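# Insert the peg fully into the plate hole in the box

## Task

Push the peg completely into the hole of the plate lying at the bottom of the open box, so that it stays seated after the robot lets go; a peg that is only held in place by the gripper does not count.

## Robot and tools

Robot: two arms, left_arm and right_arm, each with 7 joints and a parallel gripper. Shared scene frame: origin on the table surface midway between the arms, +z up, +x reaching out over the table, left_arm on the +y side. The arm names do not match image sides.

Row layout (used by execute_actions and move): one flat list of 16 numbers covering both arms, each in [-1, 1]: left_arm's 7 joint values then its opening, then right_arm's 7 joint values then its opening. Joint order per arm: wrist pitch, waist, elbow, forearm roll, shoulder, upper arm roll, wrist roll. Joint values are offsets, not poses, scaled so 1.0 = 2.036 rad. Opening is absolute: +1 fully open, -1 closed. Shoulder, forearm roll and wrist roll have flipped signs relative to the URDF, both in commands and in results. Stated ranges in URDF signs (rad): waist -6.283..6.283, shoulder -2.059..2.094 (so -2.094..2.059 in your numbers), upper arm roll -6.283..6.283, elbow -0.192..3.927, forearm roll -6.283..6.283, wrist pitch -1.693..3.142, wrist roll -6.283..6.283. Real ends may differ by 0.010 rad.

execute_actions(actions): a list of actions, each a list of 1 to 15 rows. Each row is one 1/30 s control step; if fewer than 15 rows are given, the last row is repeated to fill 15 steps. Offsets in every row are measured from the joint angles at the start of that action (for the first action, the angles last reported), not from the previous row. An action that would push any joint more than 0.010 rad beyond its range is rejected for both arms; if the first action is malformed or fails this check, nothing in the call runs. A joint driven onto its actual end stops there and the result prints "joint sent to its limit". An empty list just returns the current state and images.

move(target, speed, blocking): target is one 16-number row; its offsets are counted from the "Joint positions" of the most recent result that lists them. All joints travel in step, so they finish together and the hand tends to curve. Path duration is clamped to 0.5-10 s. speed (0.01 to 2 rad/s, default 0.5) caps the joint with the longest travel. Openings are applied immediately. Moves ignore obstacles and the other arm; faster moves and targets set deeper past a contact hit and press harder. The result adds a "move:" line: ending (done, off_target, moving, held, fault), limits=held or limits=none, and each arm's joint farthest from target. blocking=false returns after 0.5 s while motion continues; then only wait or stop are allowed until a result shows the move ended.

wait(seconds): 0 to 10 s, arms keep their last command; returns early if a running move ends. stop(): brakes a running move; needs some distance, fingers continue. zoom_image(camera, region): camera is one of cam_head_left, cam_head_right, cam_left_wrist, cam_right_wrist (all 672x504); region [x0, y0, x1, y1] in pixels from the top-left, at most 504x504. finished_scene(scene): closes the current scene (integer) permanently and reports success; call it only when the peg sits fully inserted and released.

Results: a state line per arm with end_effector_position (m), end_effector_quat_wxyz and linear/angular velocities in the scene frame; printed positions can be off, more so at long reach. "Joint positions" and "Joint velocities" list each arm's joints in the order above (rad, rad/s) plus the pad gap in metres (0.084 = fully open). "Joint targets" shows current drive targets. grip_measured is the finger opening on the command scale. "joint command not followed" means a clearance check altered joint targets on some steps. Step readings list joint angles at some steps; HELD with an arm label means that arm's command was held back on that step. Camera intrinsics are given per camera (pinhole plus radial distortion) if you need to project points.

Gripper geometry: fingers point along the gripper's +z and close along its y. The reported hand point lies between the pads when closed, roughly 2 cm behind the tips; closing pushes the tips about 10 mm further along +z.

Motion limits: joint targets rise at most 3.14 rad/s with 0.16 s to accelerate; each step's target stays within 0.623 rad of the measured angle, and if a step would move the hand over 70 mm it is scaled back. Large offsets may therefore need several actions, and leftover motion must be recommanded.

Grasping: to hold something, keep commanding an opening well under grip_measured; the lower, the harder the squeeze (about 24 N per pad max). Resending grip_measured gives a light hold that can let wide parts slip. Fast closing can squeeze too hard.

Hazards: never drop things or push them off the table; avoid collisions or hard pressing between the two arms; avoid hard impacts. If contact torque hits a joint's load limit (waist 47, shoulder 47, upper arm roll 28.2, elbow 28.2, forearm roll 28.2, wrist pitch 18.8, wrist roll 18.8 N m, held load included), the arm backs off, freezes 10 s and drops the rest of the call. Holding loads heats motors: MOTOR HOT warns at 65 °C, and at 80 °C the arm is braked (OVER-TEMPERATURE FAULT). Brief external tugs on the held peg or pushes on loose items may occur, so keep a firm grip while carrying and check the result after insertion.

Each tool is called after "Emit:" in YAML: its name, and indented under it one key for each argument.

## Session

Emit:
execute_actions:
  actions: []

Scene clock: 0.00 s.
left_arm: end_effector_position=(+0.6441, +0.4979, +0.3139) grip_measured=+1.00 end_effector_quat_wxyz=(+0.627, -0.641, +0.403, -0.184) end_effector_velocity=(-0.000, +0.000, +0.000) end_effector_angular_velocity=(-0.000, -0.000, +0.001) | right_arm: end_effector_position=(+0.5465, -0.6219, +0.3614) grip_measured=+1.00 end_effector_quat_wxyz=(+0.314, +0.465, -0.446, +0.697) end_effector_velocity=(+0.000, -0.000, -0.002) end_effector_angular_velocity=(+0.002, +0.002, +0.000)
Joint names: [wrist pitch, waist, elbow, forearm roll, shoulder, upper arm roll, wrist roll]
Joint positions: left_arm=[ 0.729  0.046  1.216 -2.122 -0.256 -0.036  0.505  0.084] | right_arm=[ 1.559 -0.984  1.172  2.244 -0.46   0.904 -2.57   0.084]
Joint velocities: left_arm=[ 0.     0.001  0.    -0.    -0.     0.     0.    -0.   ] | right_arm=[-0.    -0.    -0.     0.    -0.003 -0.    -0.     0.   ]
Joint targets: left_arm=[0.729 0.046 1.216 -2.122 -0.256 -0.036 0.505] | right_arm=[1.559 -0.984 1.172 2.244 -0.460 0.904 -2.570]

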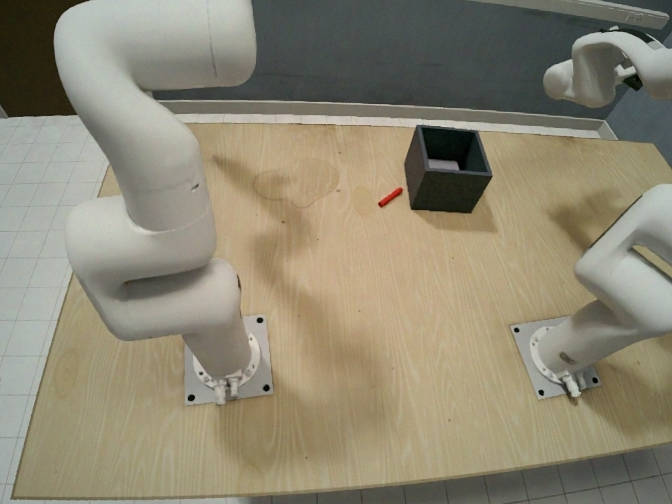

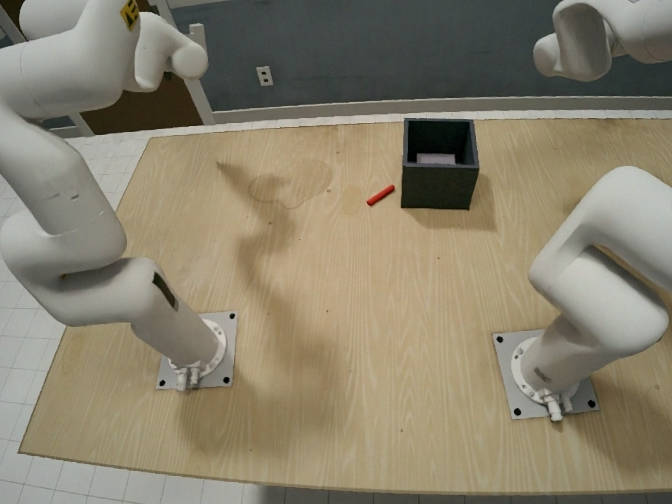

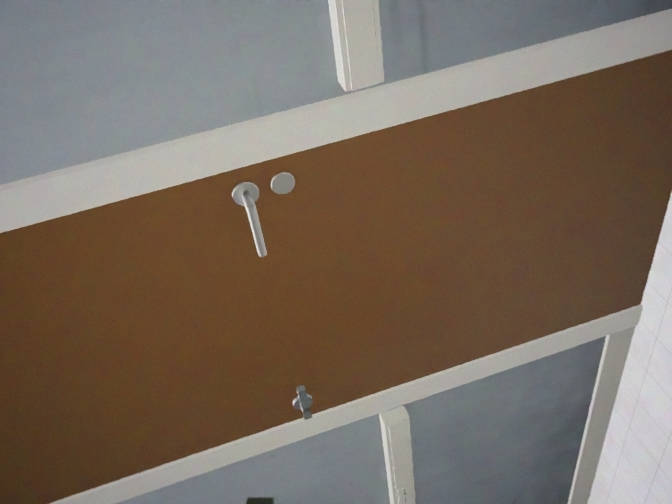

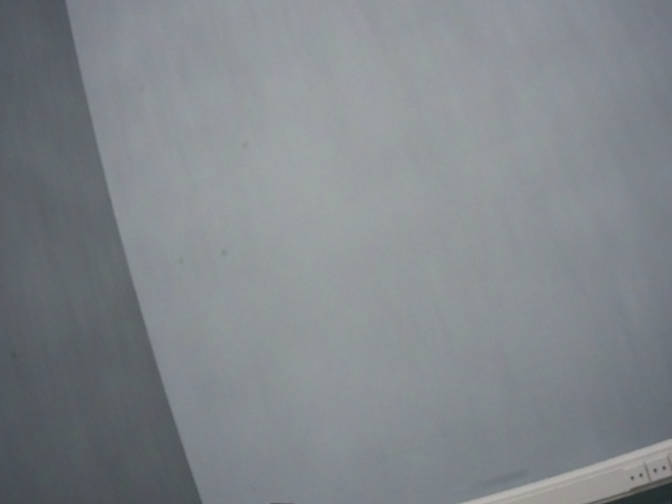

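Emit:
move:
  target: [0.1319,0,0.0373,0.9,0,0.0177,0.7,-0.2,-0.1469,0.2,0.0177,-0.8,0.2515,-0.444,0.5825,-0.2]
  speed: 1.2

Emit:
move:
  target: [0,-0.4445,0,0.1422,-0.0189,0,0.523,-0.2,0,0.2553,0,-0.302,0,0,0,-0.2]
  speed: 1.0

Scene clock: 7.27 s.
left_arm: end_effector_position=(+0.5158, +0.4558, +0.1866) grip_measured=-0.21 end_effector_quat_wxyz=(-0.063, +0.567, +0.814, +0.107) end_effector_velocity=(+0.000, -0.001, -0.000) end_effector_angular_velocity=(-0.002, -0.000, +0.003) | right_arm: end_effector_position=(+0.3099, -0.6835, +0.3173) grip_measured=-0.21 end_effector_quat_wxyz=(-0.260, -0.640, +0.712, -0.125) end_effector_velocity=(+0.001, +0.001, +0.001) end_effector_angular_velocity=(+0.001, -0.005, +0.002)
Joint names: [wrist pitch, waist, elbow, forearm roll, shoulder, upper arm roll, wrist roll]
Joint positions: left_arm=[ 0.998  0.046  1.292 -0.29  -0.256  0.     1.93   0.035] | right_arm=[ 1.26  -0.577  1.208  0.616  0.051 -0.    -1.384  0.035]
Joint velocities: left_arm=[ 0.001 -0.002  0.     0.003  0.     0.     0.003  0.   ] | right_arm=[-0.001  0.003 -0.    -0.003  0.003 -0.002  0.001 -0.   ]
Joint targets: left_arm=[0.998 0.046 1.292 -0.290 -0.256 0.000 1.930] | right_arm=[1.260 -0.577 1.208 0.616 0.052 -0.000 -1.384]
move: done; limits=none; left_arm: farthest joint: the waist, 0.000 radians from its target (0.000 radians at the start); right_arm: farthest joint: the shoulder, 0.001 radians from its target (0.512 radians at the start)

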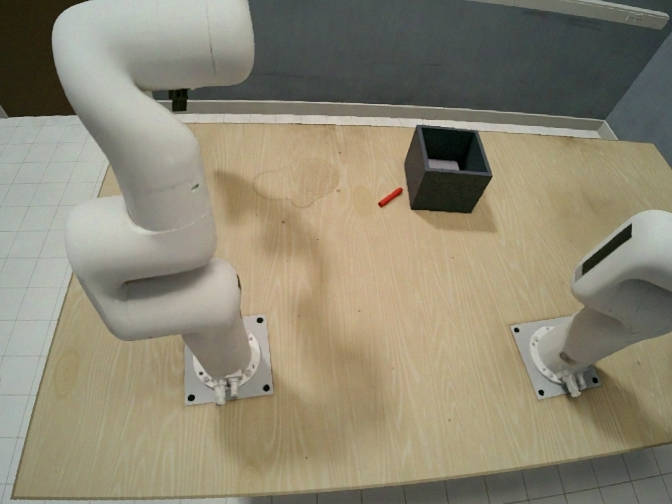

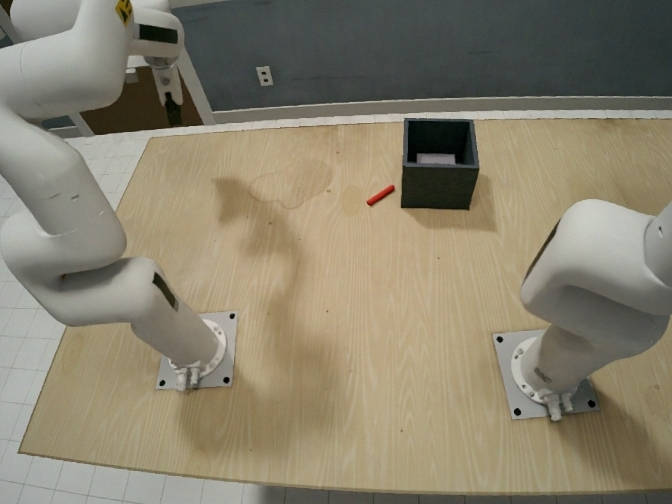

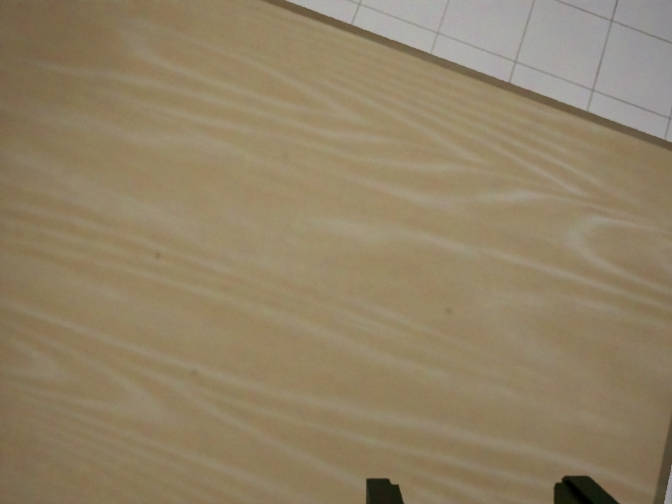

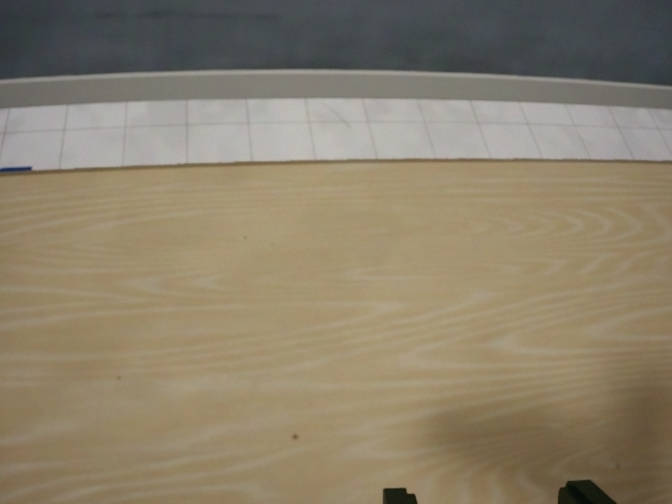

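Scene clock: 9.27 s.
left_arm: end_effector_position=(+0.3752, -0.0443, +0.1596) grip_measured=-0.21 end_effector_quat_wxyz=(-0.000, +0.436, +0.900, +0.001) end_effector_velocity=(-0.001, -0.001, -0.000) end_effector_angular_velocity=(-0.001, +0.001, -0.001) | right_arm: end_effector_position=(+0.4114, -0.3360, +0.2795) grip_measured=-0.21 end_effector_quat_wxyz=(+0.001, +0.780, -0.626, +0.000) end_effector_velocity=(-0.000, +0.001, -0.001) end_effector_angular_velocity=(+0.001, +0.001, +0.001)
Joint names: [wrist pitch, waist, elbow, forearm roll, shoulder, upper arm roll, wrist roll]
Joint positions: left_arm=[ 0.998 -0.858  1.292 -0.001 -0.295  0.     2.994  0.035] | right_arm=[ 1.26  -0.058  1.208  0.001  0.051 -0.    -1.384  0.035]
Joint velocities: left_arm=[-0.    -0.002  0.     0.001 -0.    -0.001  0.002 -0.   ] | right_arm=[ 0.     0.001 -0.001 -0.001 -0.001  0.001 -0.     0.   ]
Joint targets: left_arm=[0.998 -0.859 1.292 -0.001 -0.295 0.000 2.995] | right_arm=[1.260 -0.058 1.208 0.001 0.051 -0.000 -1.384]
move: done; limits=none; left_arm: farthest joint: the waist, 0.001 radians from its target (0.905 radians at the start); right_arm: farthest joint: the waist, 0.000 radians from its target (0.520 radians at the start)

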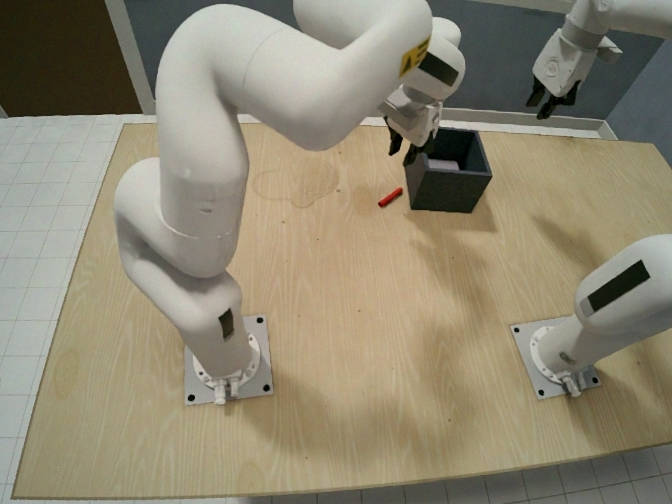

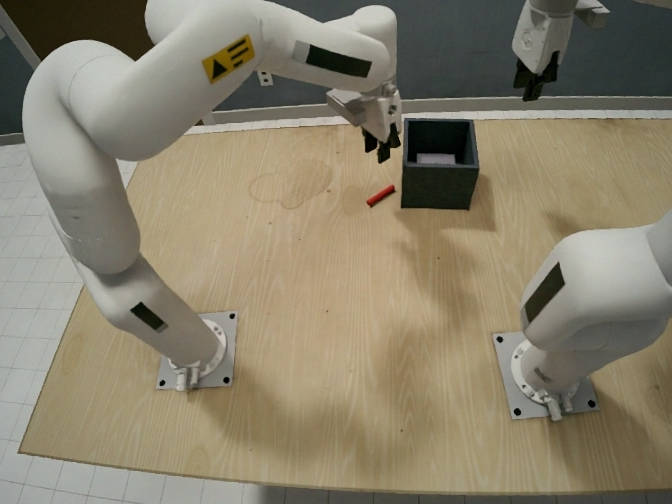

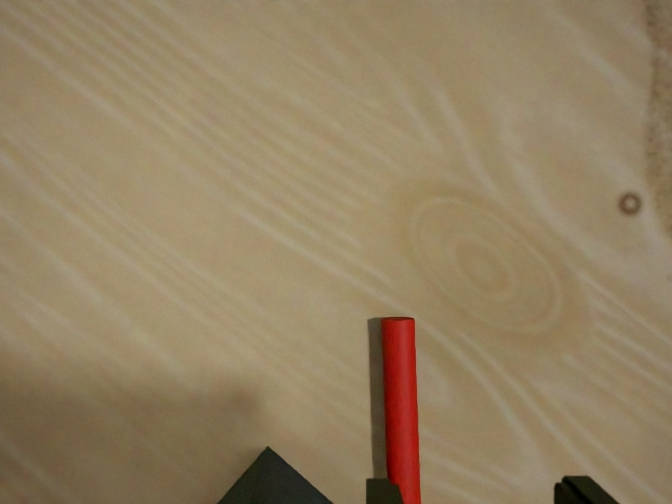

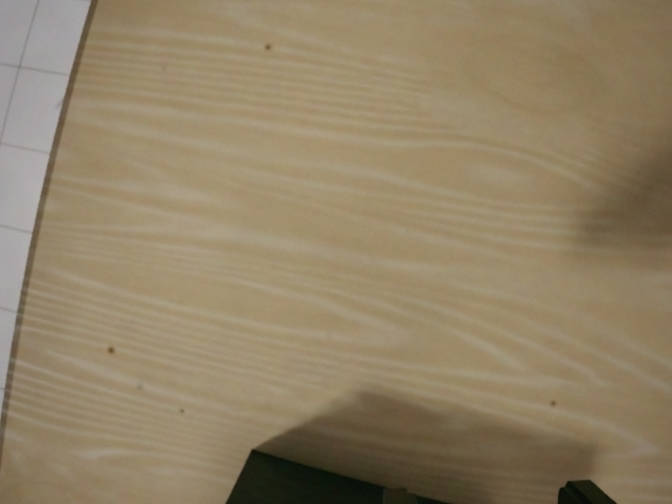

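Emit:
move:
  target: [-0.1755,-0.0033,-0.0872,0,-0.0878,0,0.018,-0.2,0,0,0,0,0,0,0,-0.2]
  speed: 0.25

Emit:
execute_actions:
  actions:
    - [[0,0,0,0,0,0,0,-0.5,0,0,0,0,0,0,0,-0.2]]
    - [[0,0,0,0,0,0,0,-0.9,0,0,0,0,0,0,0,-0.2]]

Scene clock: 15.57 s.
left_arm: end_effector_position=(+0.3600, -0.0349, +0.0242) grip_measured=-0.21 end_effector_quat_wxyz=(+0.000, +0.423, +0.906, +0.000) end_effector_velocity=(-0.001, +0.001, -0.002) end_effector_angular_velocity=(+0.002, +0.002, +0.000) | right_arm: end_effector_position=(+0.4114, -0.3360, +0.2795) grip_measured=-0.21 end_effector_quat_wxyz=(+0.001, +0.780, -0.626, +0.000) end_effector_velocity=(+0.000, +0.000, -0.000) end_effector_angular_velocity=(-0.000, +0.000, +0.002)
Joint names: [wrist pitch, waist, elbow, forearm roll, shoulder, upper arm roll, wrist roll]
Joint positions: left_arm=[ 0.641 -0.865  1.114 -0.001 -0.473  0.     3.031  0.035] | right_arm=[ 1.26  -0.058  1.208  0.001  0.051 -0.    -1.384  0.035]
Joint velocities: left_arm=[-0.002  0.    -0.002 -0.    -0.003 -0.     0.    -0.   ] | right_arm=[-0.001  0.001  0.     0.    -0.001  0.     0.001 -0.   ]
Joint targets: left_arm=[0.640 -0.865 1.114 -0.001 -0.474 0.000 3.031] | right_arm=[1.260 -0.058 1.208 0.001 0.051 -0.000 -1.384]
move: done; limits=none; left_arm: farthest joint: the waist, 0.000 radians from its target (0.006 radians at the start); right_arm: farthest joint: the waist, 0.000 radians from its target (0.000 radians at the start)

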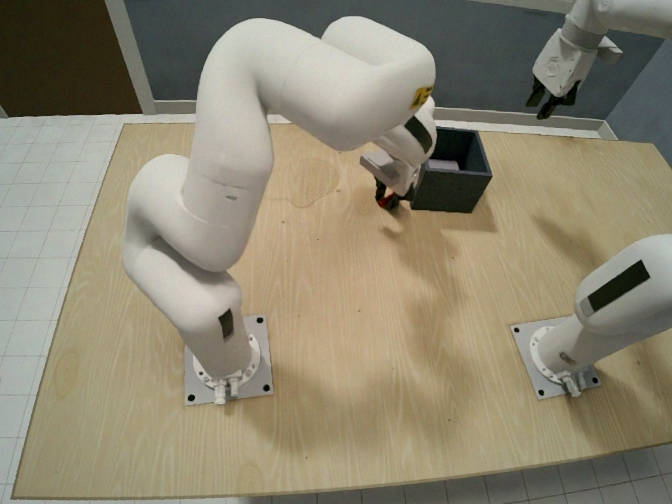

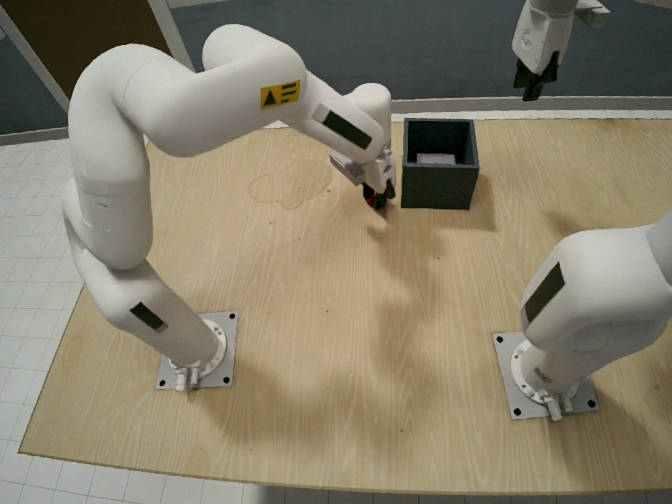

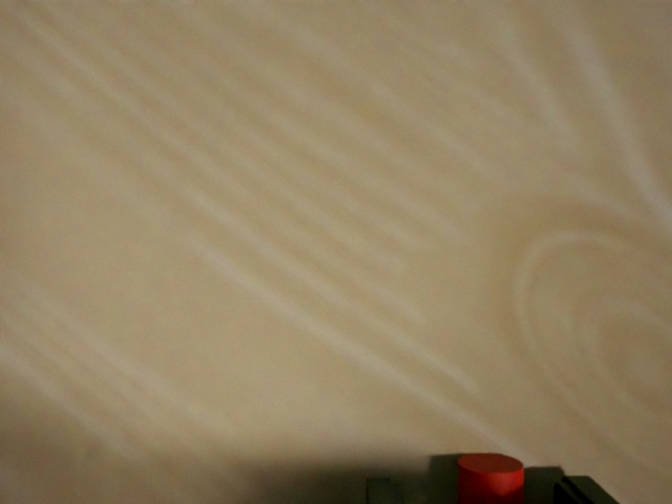

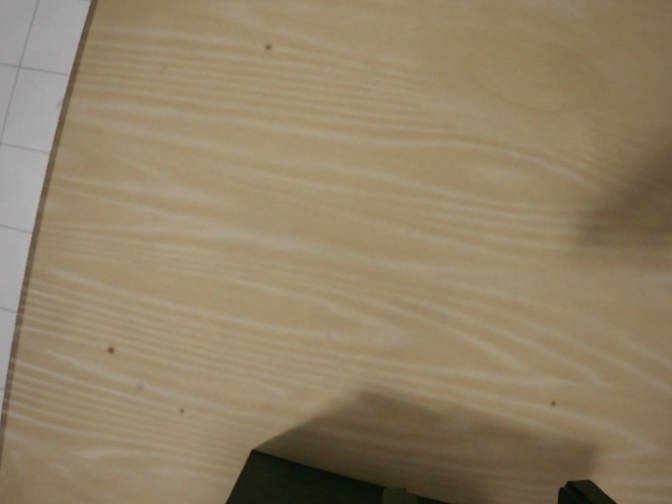

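Scene clock: 16.57 s.
left_arm: end_effector_position=(+0.3600, -0.0349, +0.0242) grip_measured=-0.70 end_effector_quat_wxyz=(+0.000, +0.423, +0.906, +0.000) end_effector_velocity=(-0.000, -0.000, +0.000) end_effector_angular_velocity=(-0.000, -0.000, +0.000) | right_arm: end_effector_position=(+0.4114, -0.3360, +0.2795) grip_measured=-0.21 end_effector_quat_wxyz=(+0.001, +0.780, -0.626, +0.000) end_effector_velocity=(+0.000, +0.000, -0.001) end_effector_angular_velocity=(+0.000, -0.000, -0.000)
Joint names: [wrist pitch, waist, elbow, forearm roll, shoulder, upper arm roll, wrist roll]
Joint positions: left_arm=[ 0.641 -0.865  1.114 -0.001 -0.473  0.     3.031  0.013] | right_arm=[ 1.26  -0.058  1.208  0.001  0.051 -0.    -1.384  0.035]
Joint velocities: left_arm=[-0.    -0.    -0.     0.     0.001  0.     0.    -0.   ] | right_arm=[-0.001  0.     0.    -0.    -0.001 -0.    -0.     0.   ]
Joint targets: left_arm=[0.641 -0.865 1.114 -0.001 -0.473 0.000 3.031] | right_arm=[1.260 -0.058 1.208 0.001 0.051 -0.000 -1.384]
Step readings (joint positions; steps 1 to 15: 1st action; 16 to 30: 2nd action):
0: left_arm=[0.641 -0.865 1.114 -0.001 -0.473 0.000 3.031] | right_arm=[1.260 -0.058 1.208 0.001 0.051 -0.000 -1.384]
1: left_arm=[0.641 -0.865 1.114 -0.001 -0.473 0.000 3.031] | right_arm=[1.260 -0.058 1.208 0.001 0.051 -0.000 -1.384]
2: left_arm=[0.641 -0.865 1.114 -0.001 -0.473 0.000 3.031] | right_arm=[1.260 -0.058 1.208 0.001 0.051 -0.000 -1.384]
4: left_arm=[0.641 -0.865 1.114 -0.001 -0.473 0.000 3.031] | right_arm=[1.260 -0.058 1.208 0.001 0.051 -0.000 -1.384]
8: left_arm=[0.641 -0.865 1.114 -0.001 -0.473 0.000 3.031] | right_arm=[1.260 -0.058 1.208 0.001 0.051 -0.000 -1.384]
15: left_arm=[0.641 -0.865 1.114 -0.001 -0.473 0.000 3.031] | right_arm=[1.260 -0.058 1.208 0.001 0.051 -0.000 -1.384]
16: left_arm=[0.641 -0.865 1.114 -0.001 -0.473 0.000 3.031] | right_arm=[1.260 -0.058 1.208 0.001 0.051 -0.000 -1.384]
17: left_arm=[0.641 -0.865 1.114 -0.001 -0.473 0.000 3.031] | right_arm=[1.260 -0.058 1.208 0.001 0.051 -0.000 -1.384]
19: left_arm=[0.641 -0.865 1.114 -0.001 -0.473 0.000 3.031] | right_arm=[1.260 -0.058 1.208 0.001 0.051 -0.000 -1.384]
23: left_arm=[0.641 -0.865 1.114 -0.001 -0.473 0.000 3.031] | right_arm=[1.260 -0.058 1.208 0.001 0.051 -0.000 -1.384]
30: Joint positions above

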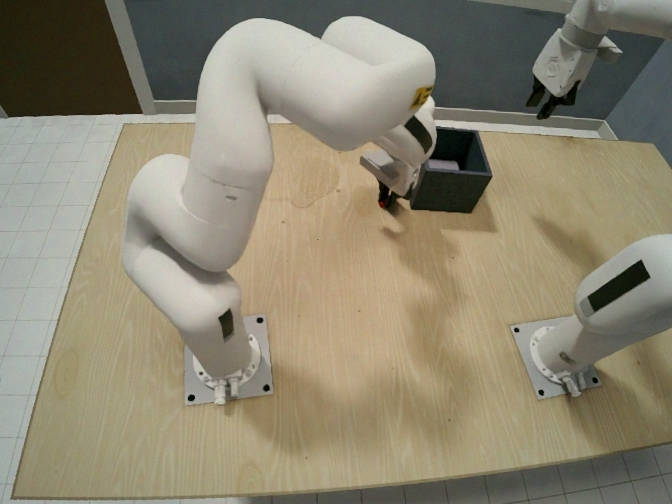

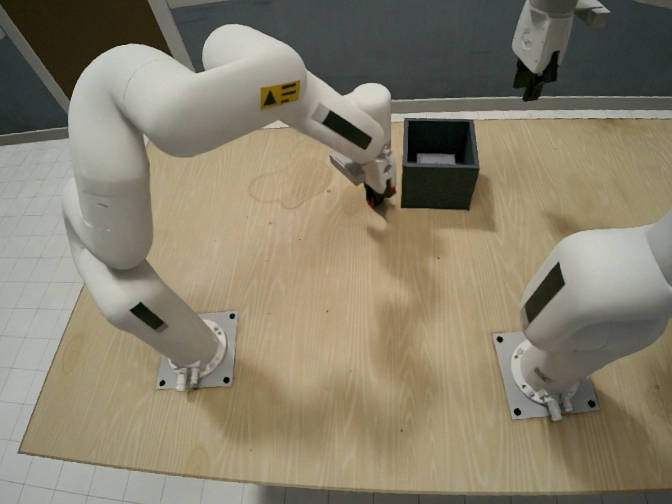

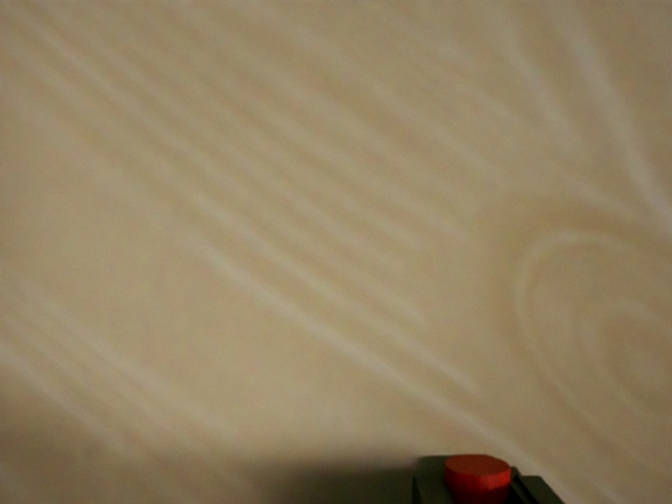

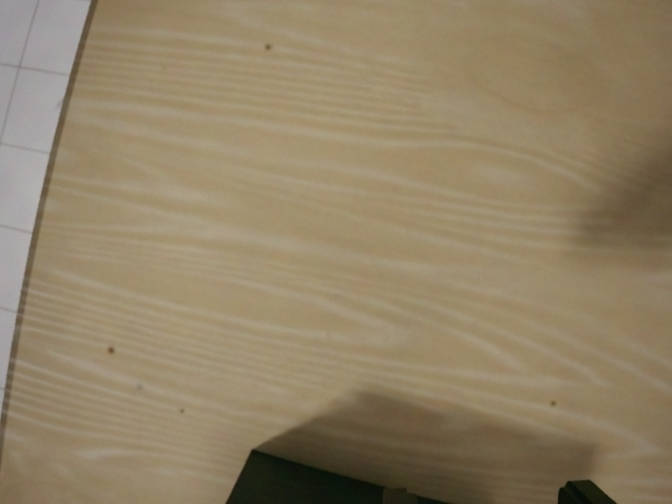

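Emit:
move:
  target: [0.1434,0.1282,0.0118,0,0.1311,0,0.0543,-0.9,0.219,0,0.364,0,-0.145,0,0,-0.2]
  speed: 0.7

Emit:
move:
  target: [-1,0,-0.28,0,-0.09,0,0,-0.9,0,0,0,0,0,0,0,-0.2]
  speed: 1.2

Emit:
move:
  target: [-0.142,-0.1228,0,0,0,0,0,-0.9,0,0.2947,0,0,0,0,0,-0.2]

Scene clock: 22.57 s.
left_arm: end_effector_position=(+0.4272, +0.0821, +0.1493) grip_measured=-0.70 end_effector_quat_wxyz=(-0.000, +0.248, +0.969, +0.000) end_effector_velocity=(+0.001, +0.001, +0.001) end_effector_angular_velocity=(-0.002, -0.002, +0.005) | right_arm: end_effector_position=(+0.4749, -0.3340, +0.4096) grip_measured=-0.21 end_effector_quat_wxyz=(+0.001, +0.780, -0.626, +0.000) end_effector_velocity=(+0.000, -0.000, +0.000) end_effector_angular_velocity=(-0.000, -0.000, -0.001)
Joint names: [wrist pitch, waist, elbow, forearm roll, shoulder, upper arm roll, wrist roll]
Joint positions: left_arm=[ 0.932 -0.604  1.138 -0.001 -0.207  0.     3.142  0.013] | right_arm=[ 1.706 -0.058  1.949  0.001 -0.244 -0.    -1.384  0.035]
Joint velocities: left_arm=[ 0.     0.002  0.001  0.001  0.002  0.     0.002 -0.   ] | right_arm=[ 0.001 -0.001  0.003  0.    -0.002  0.    -0.001  0.   ]
Joint targets: left_arm=[0.933 -0.604 1.138 -0.001 -0.206 0.000 3.142] | right_arm=[1.706 -0.058 1.949 0.001 -0.244 -0.000 -1.384]
move: done; limits=none; left_arm: farthest joint: the shoulder, 0.001 radians from its target (0.267 radians at the start); right_arm: farthest joint: the waist, 0.000 radians from its target (0.000 radians at the start)

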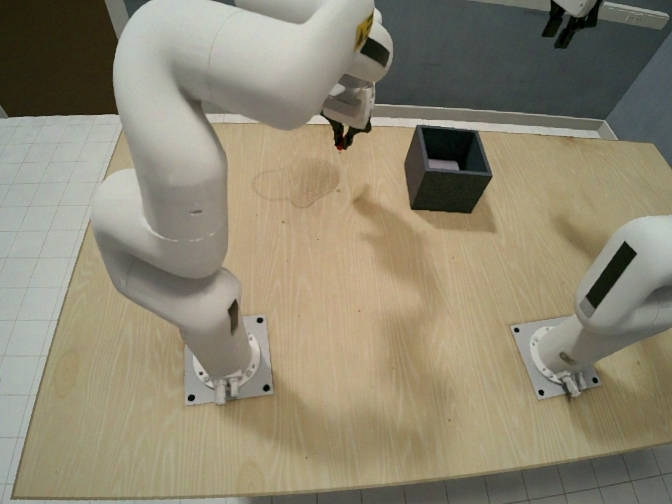

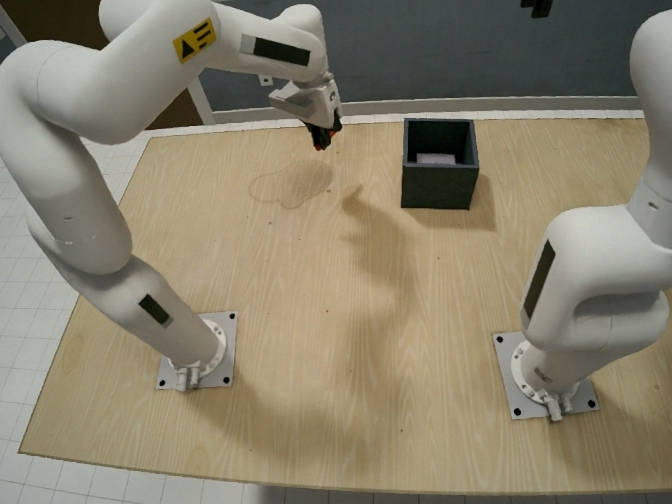

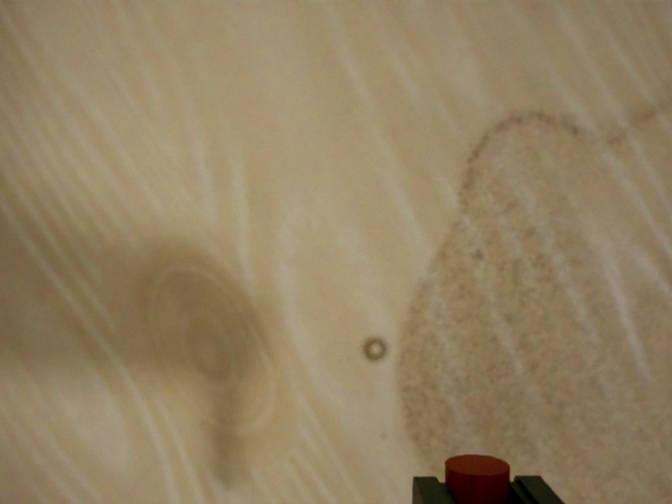

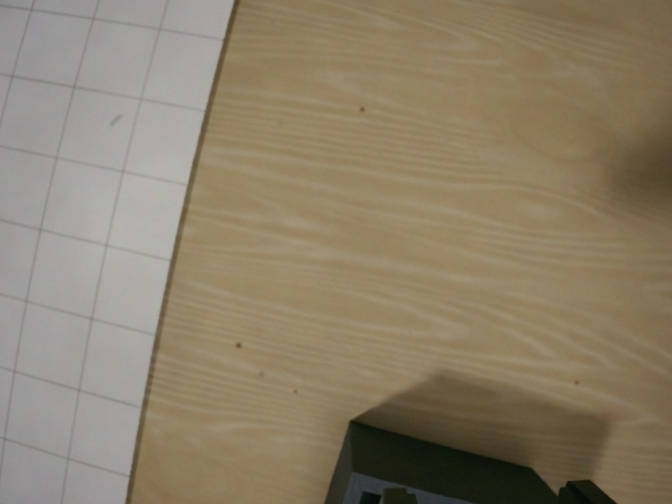

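Scene clock: 25.10 s.
left_arm: end_effector_position=(+0.4720, +0.0571, +0.1959) grip_measured=-0.70 end_effector_quat_wxyz=(+0.579, +0.199, +0.777, -0.148) end_effector_velocity=(-0.000, +0.000, -0.001) end_effector_angular_velocity=(+0.000, +0.000, +0.001) | right_arm: end_effector_position=(+0.4749, -0.3340, +0.4096) grip_measured=-0.21 end_effector_quat_wxyz=(+0.001, +0.780, -0.626, +0.000) end_effector_velocity=(+0.000, -0.000, +0.000) end_effector_angular_velocity=(+0.000, -0.002, +0.002)
Joint names: [wrist pitch, waist, elbow, forearm roll, shoulder, upper arm roll, wrist roll]
Joint positions: left_arm=[-1.103 -0.604  0.568 -0.001 -0.39   0.     3.142  0.013] | right_arm=[ 1.706 -0.058  1.949  0.001 -0.244 -0.    -1.384  0.035]
Joint velocities: left_arm=[-0.002  0.    -0.001  0.    -0.001  0.     0.    -0.   ] | right_arm=[-0.001 -0.001  0.    -0.     0.     0.     0.002 -0.   ]
Joint targets: left_arm=[-1.103 -0.604 0.568 -0.001 -0.390 0.000 3.142] | right_arm=[1.706 -0.058 1.949 0.001 -0.244 -0.000 -1.384]
move: done; limits=none; left_arm: farthest joint: the wrist pitch, 0.001 radians from its target (2.036 radians at the start); right_arm: farthest joint: the waist, 0.000 radians from its target (0.000 radians at the start)

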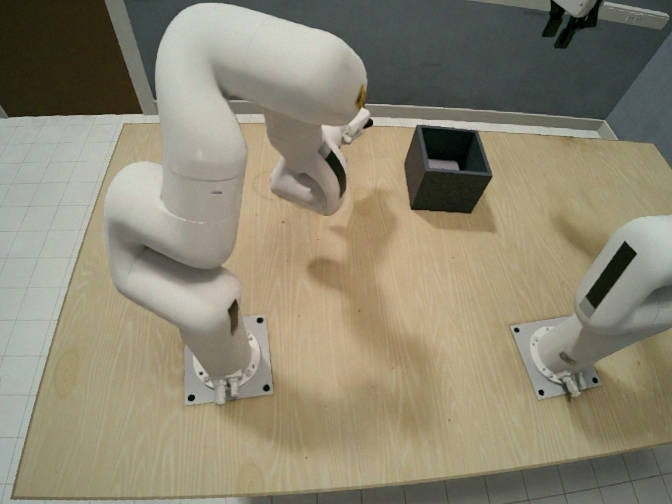

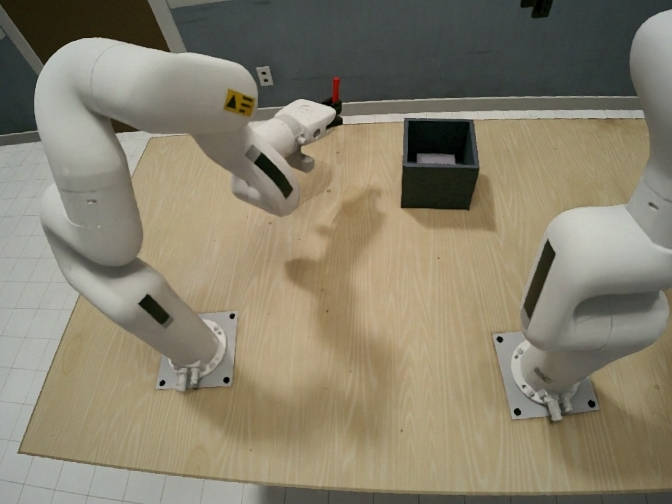

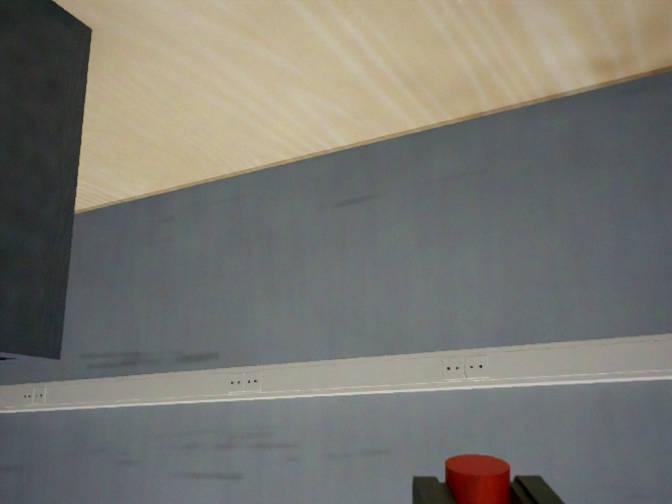

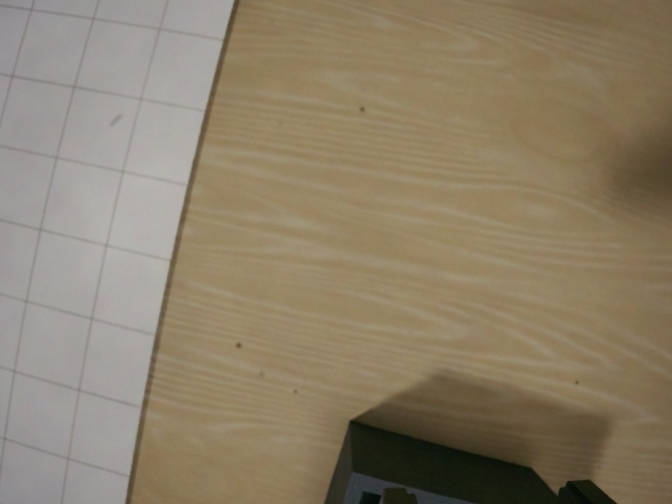

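Scene clock: 26.97 s.
left_arm: end_effector_position=(+0.3822, -0.0482, +0.2707) grip_measured=-0.70 end_effector_quat_wxyz=(+0.658, +0.260, +0.658, -0.259) end_effector_velocity=(-0.001, -0.001, +0.000) end_effector_angular_velocity=(-0.001, -0.000, -0.003) | right_arm: end_effector_position=(+0.3739, -0.0402, +0.4096) grip_measured=-0.21 end_effector_quat_wxyz=(+0.001, +0.930, -0.368, +0.000) end_effector_velocity=(-0.002, +0.002, +0.000) end_effector_angular_velocity=(+0.001, +0.000, +0.007)
Joint names: [wrist pitch, waist, elbow, forearm roll, shoulder, upper arm roll, wrist roll]
Joint positions: left_arm=[-1.392 -0.854  0.568 -0.001 -0.39   0.     3.142  0.013] | right_arm=[ 1.706  0.542  1.949  0.001 -0.244 -0.    -1.384  0.035]
Joint velocities: left_arm=[-0.001 -0.002  0.    -0.001 -0.    -0.     0.    -0.   ] | right_arm=[ 0.001  0.005 -0.    -0.001  0.001  0.001  0.001  0.   ]
Joint targets: left_arm=[-1.392 -0.854 0.568 -0.001 -0.390 0.000 3.142] | right_arm=[1.706 0.542 1.949 0.001 -0.244 -0.000 -1.384]
move: done; limits=none; left_arm: farthest joint: the waist, 0.000 radians from its target (0.250 radians at the start); right_arm: farthest joint: the waist, 0.000 radians from its target (0.600 radians at the start)

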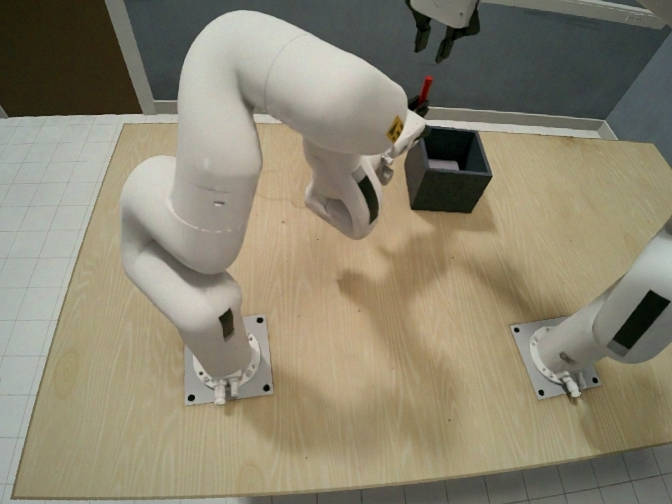

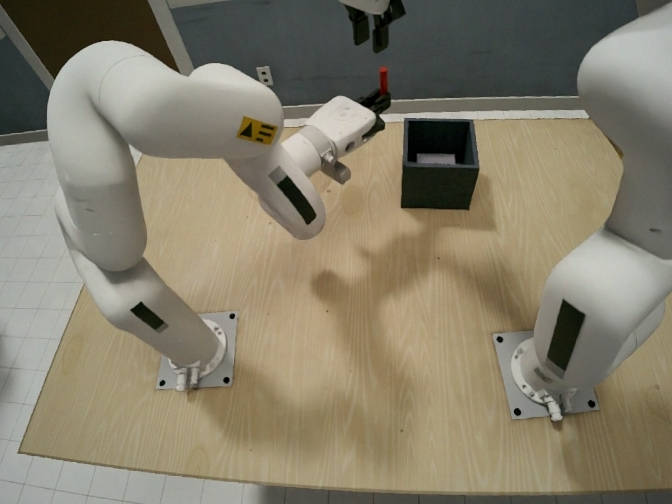

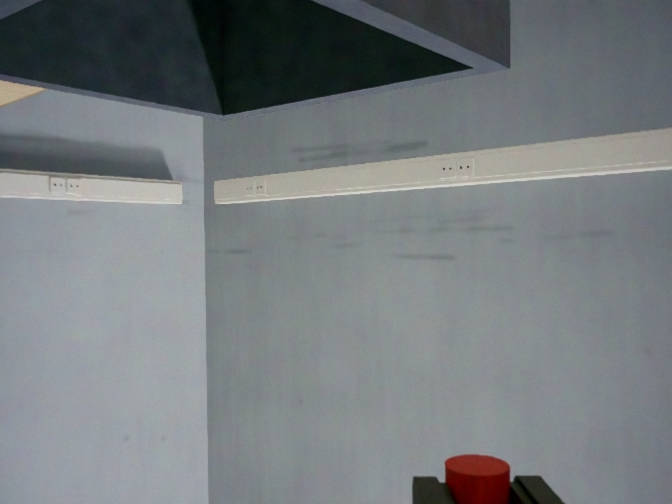

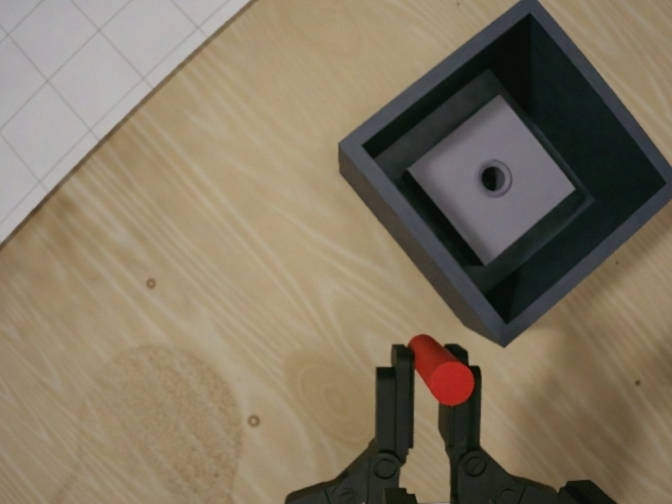

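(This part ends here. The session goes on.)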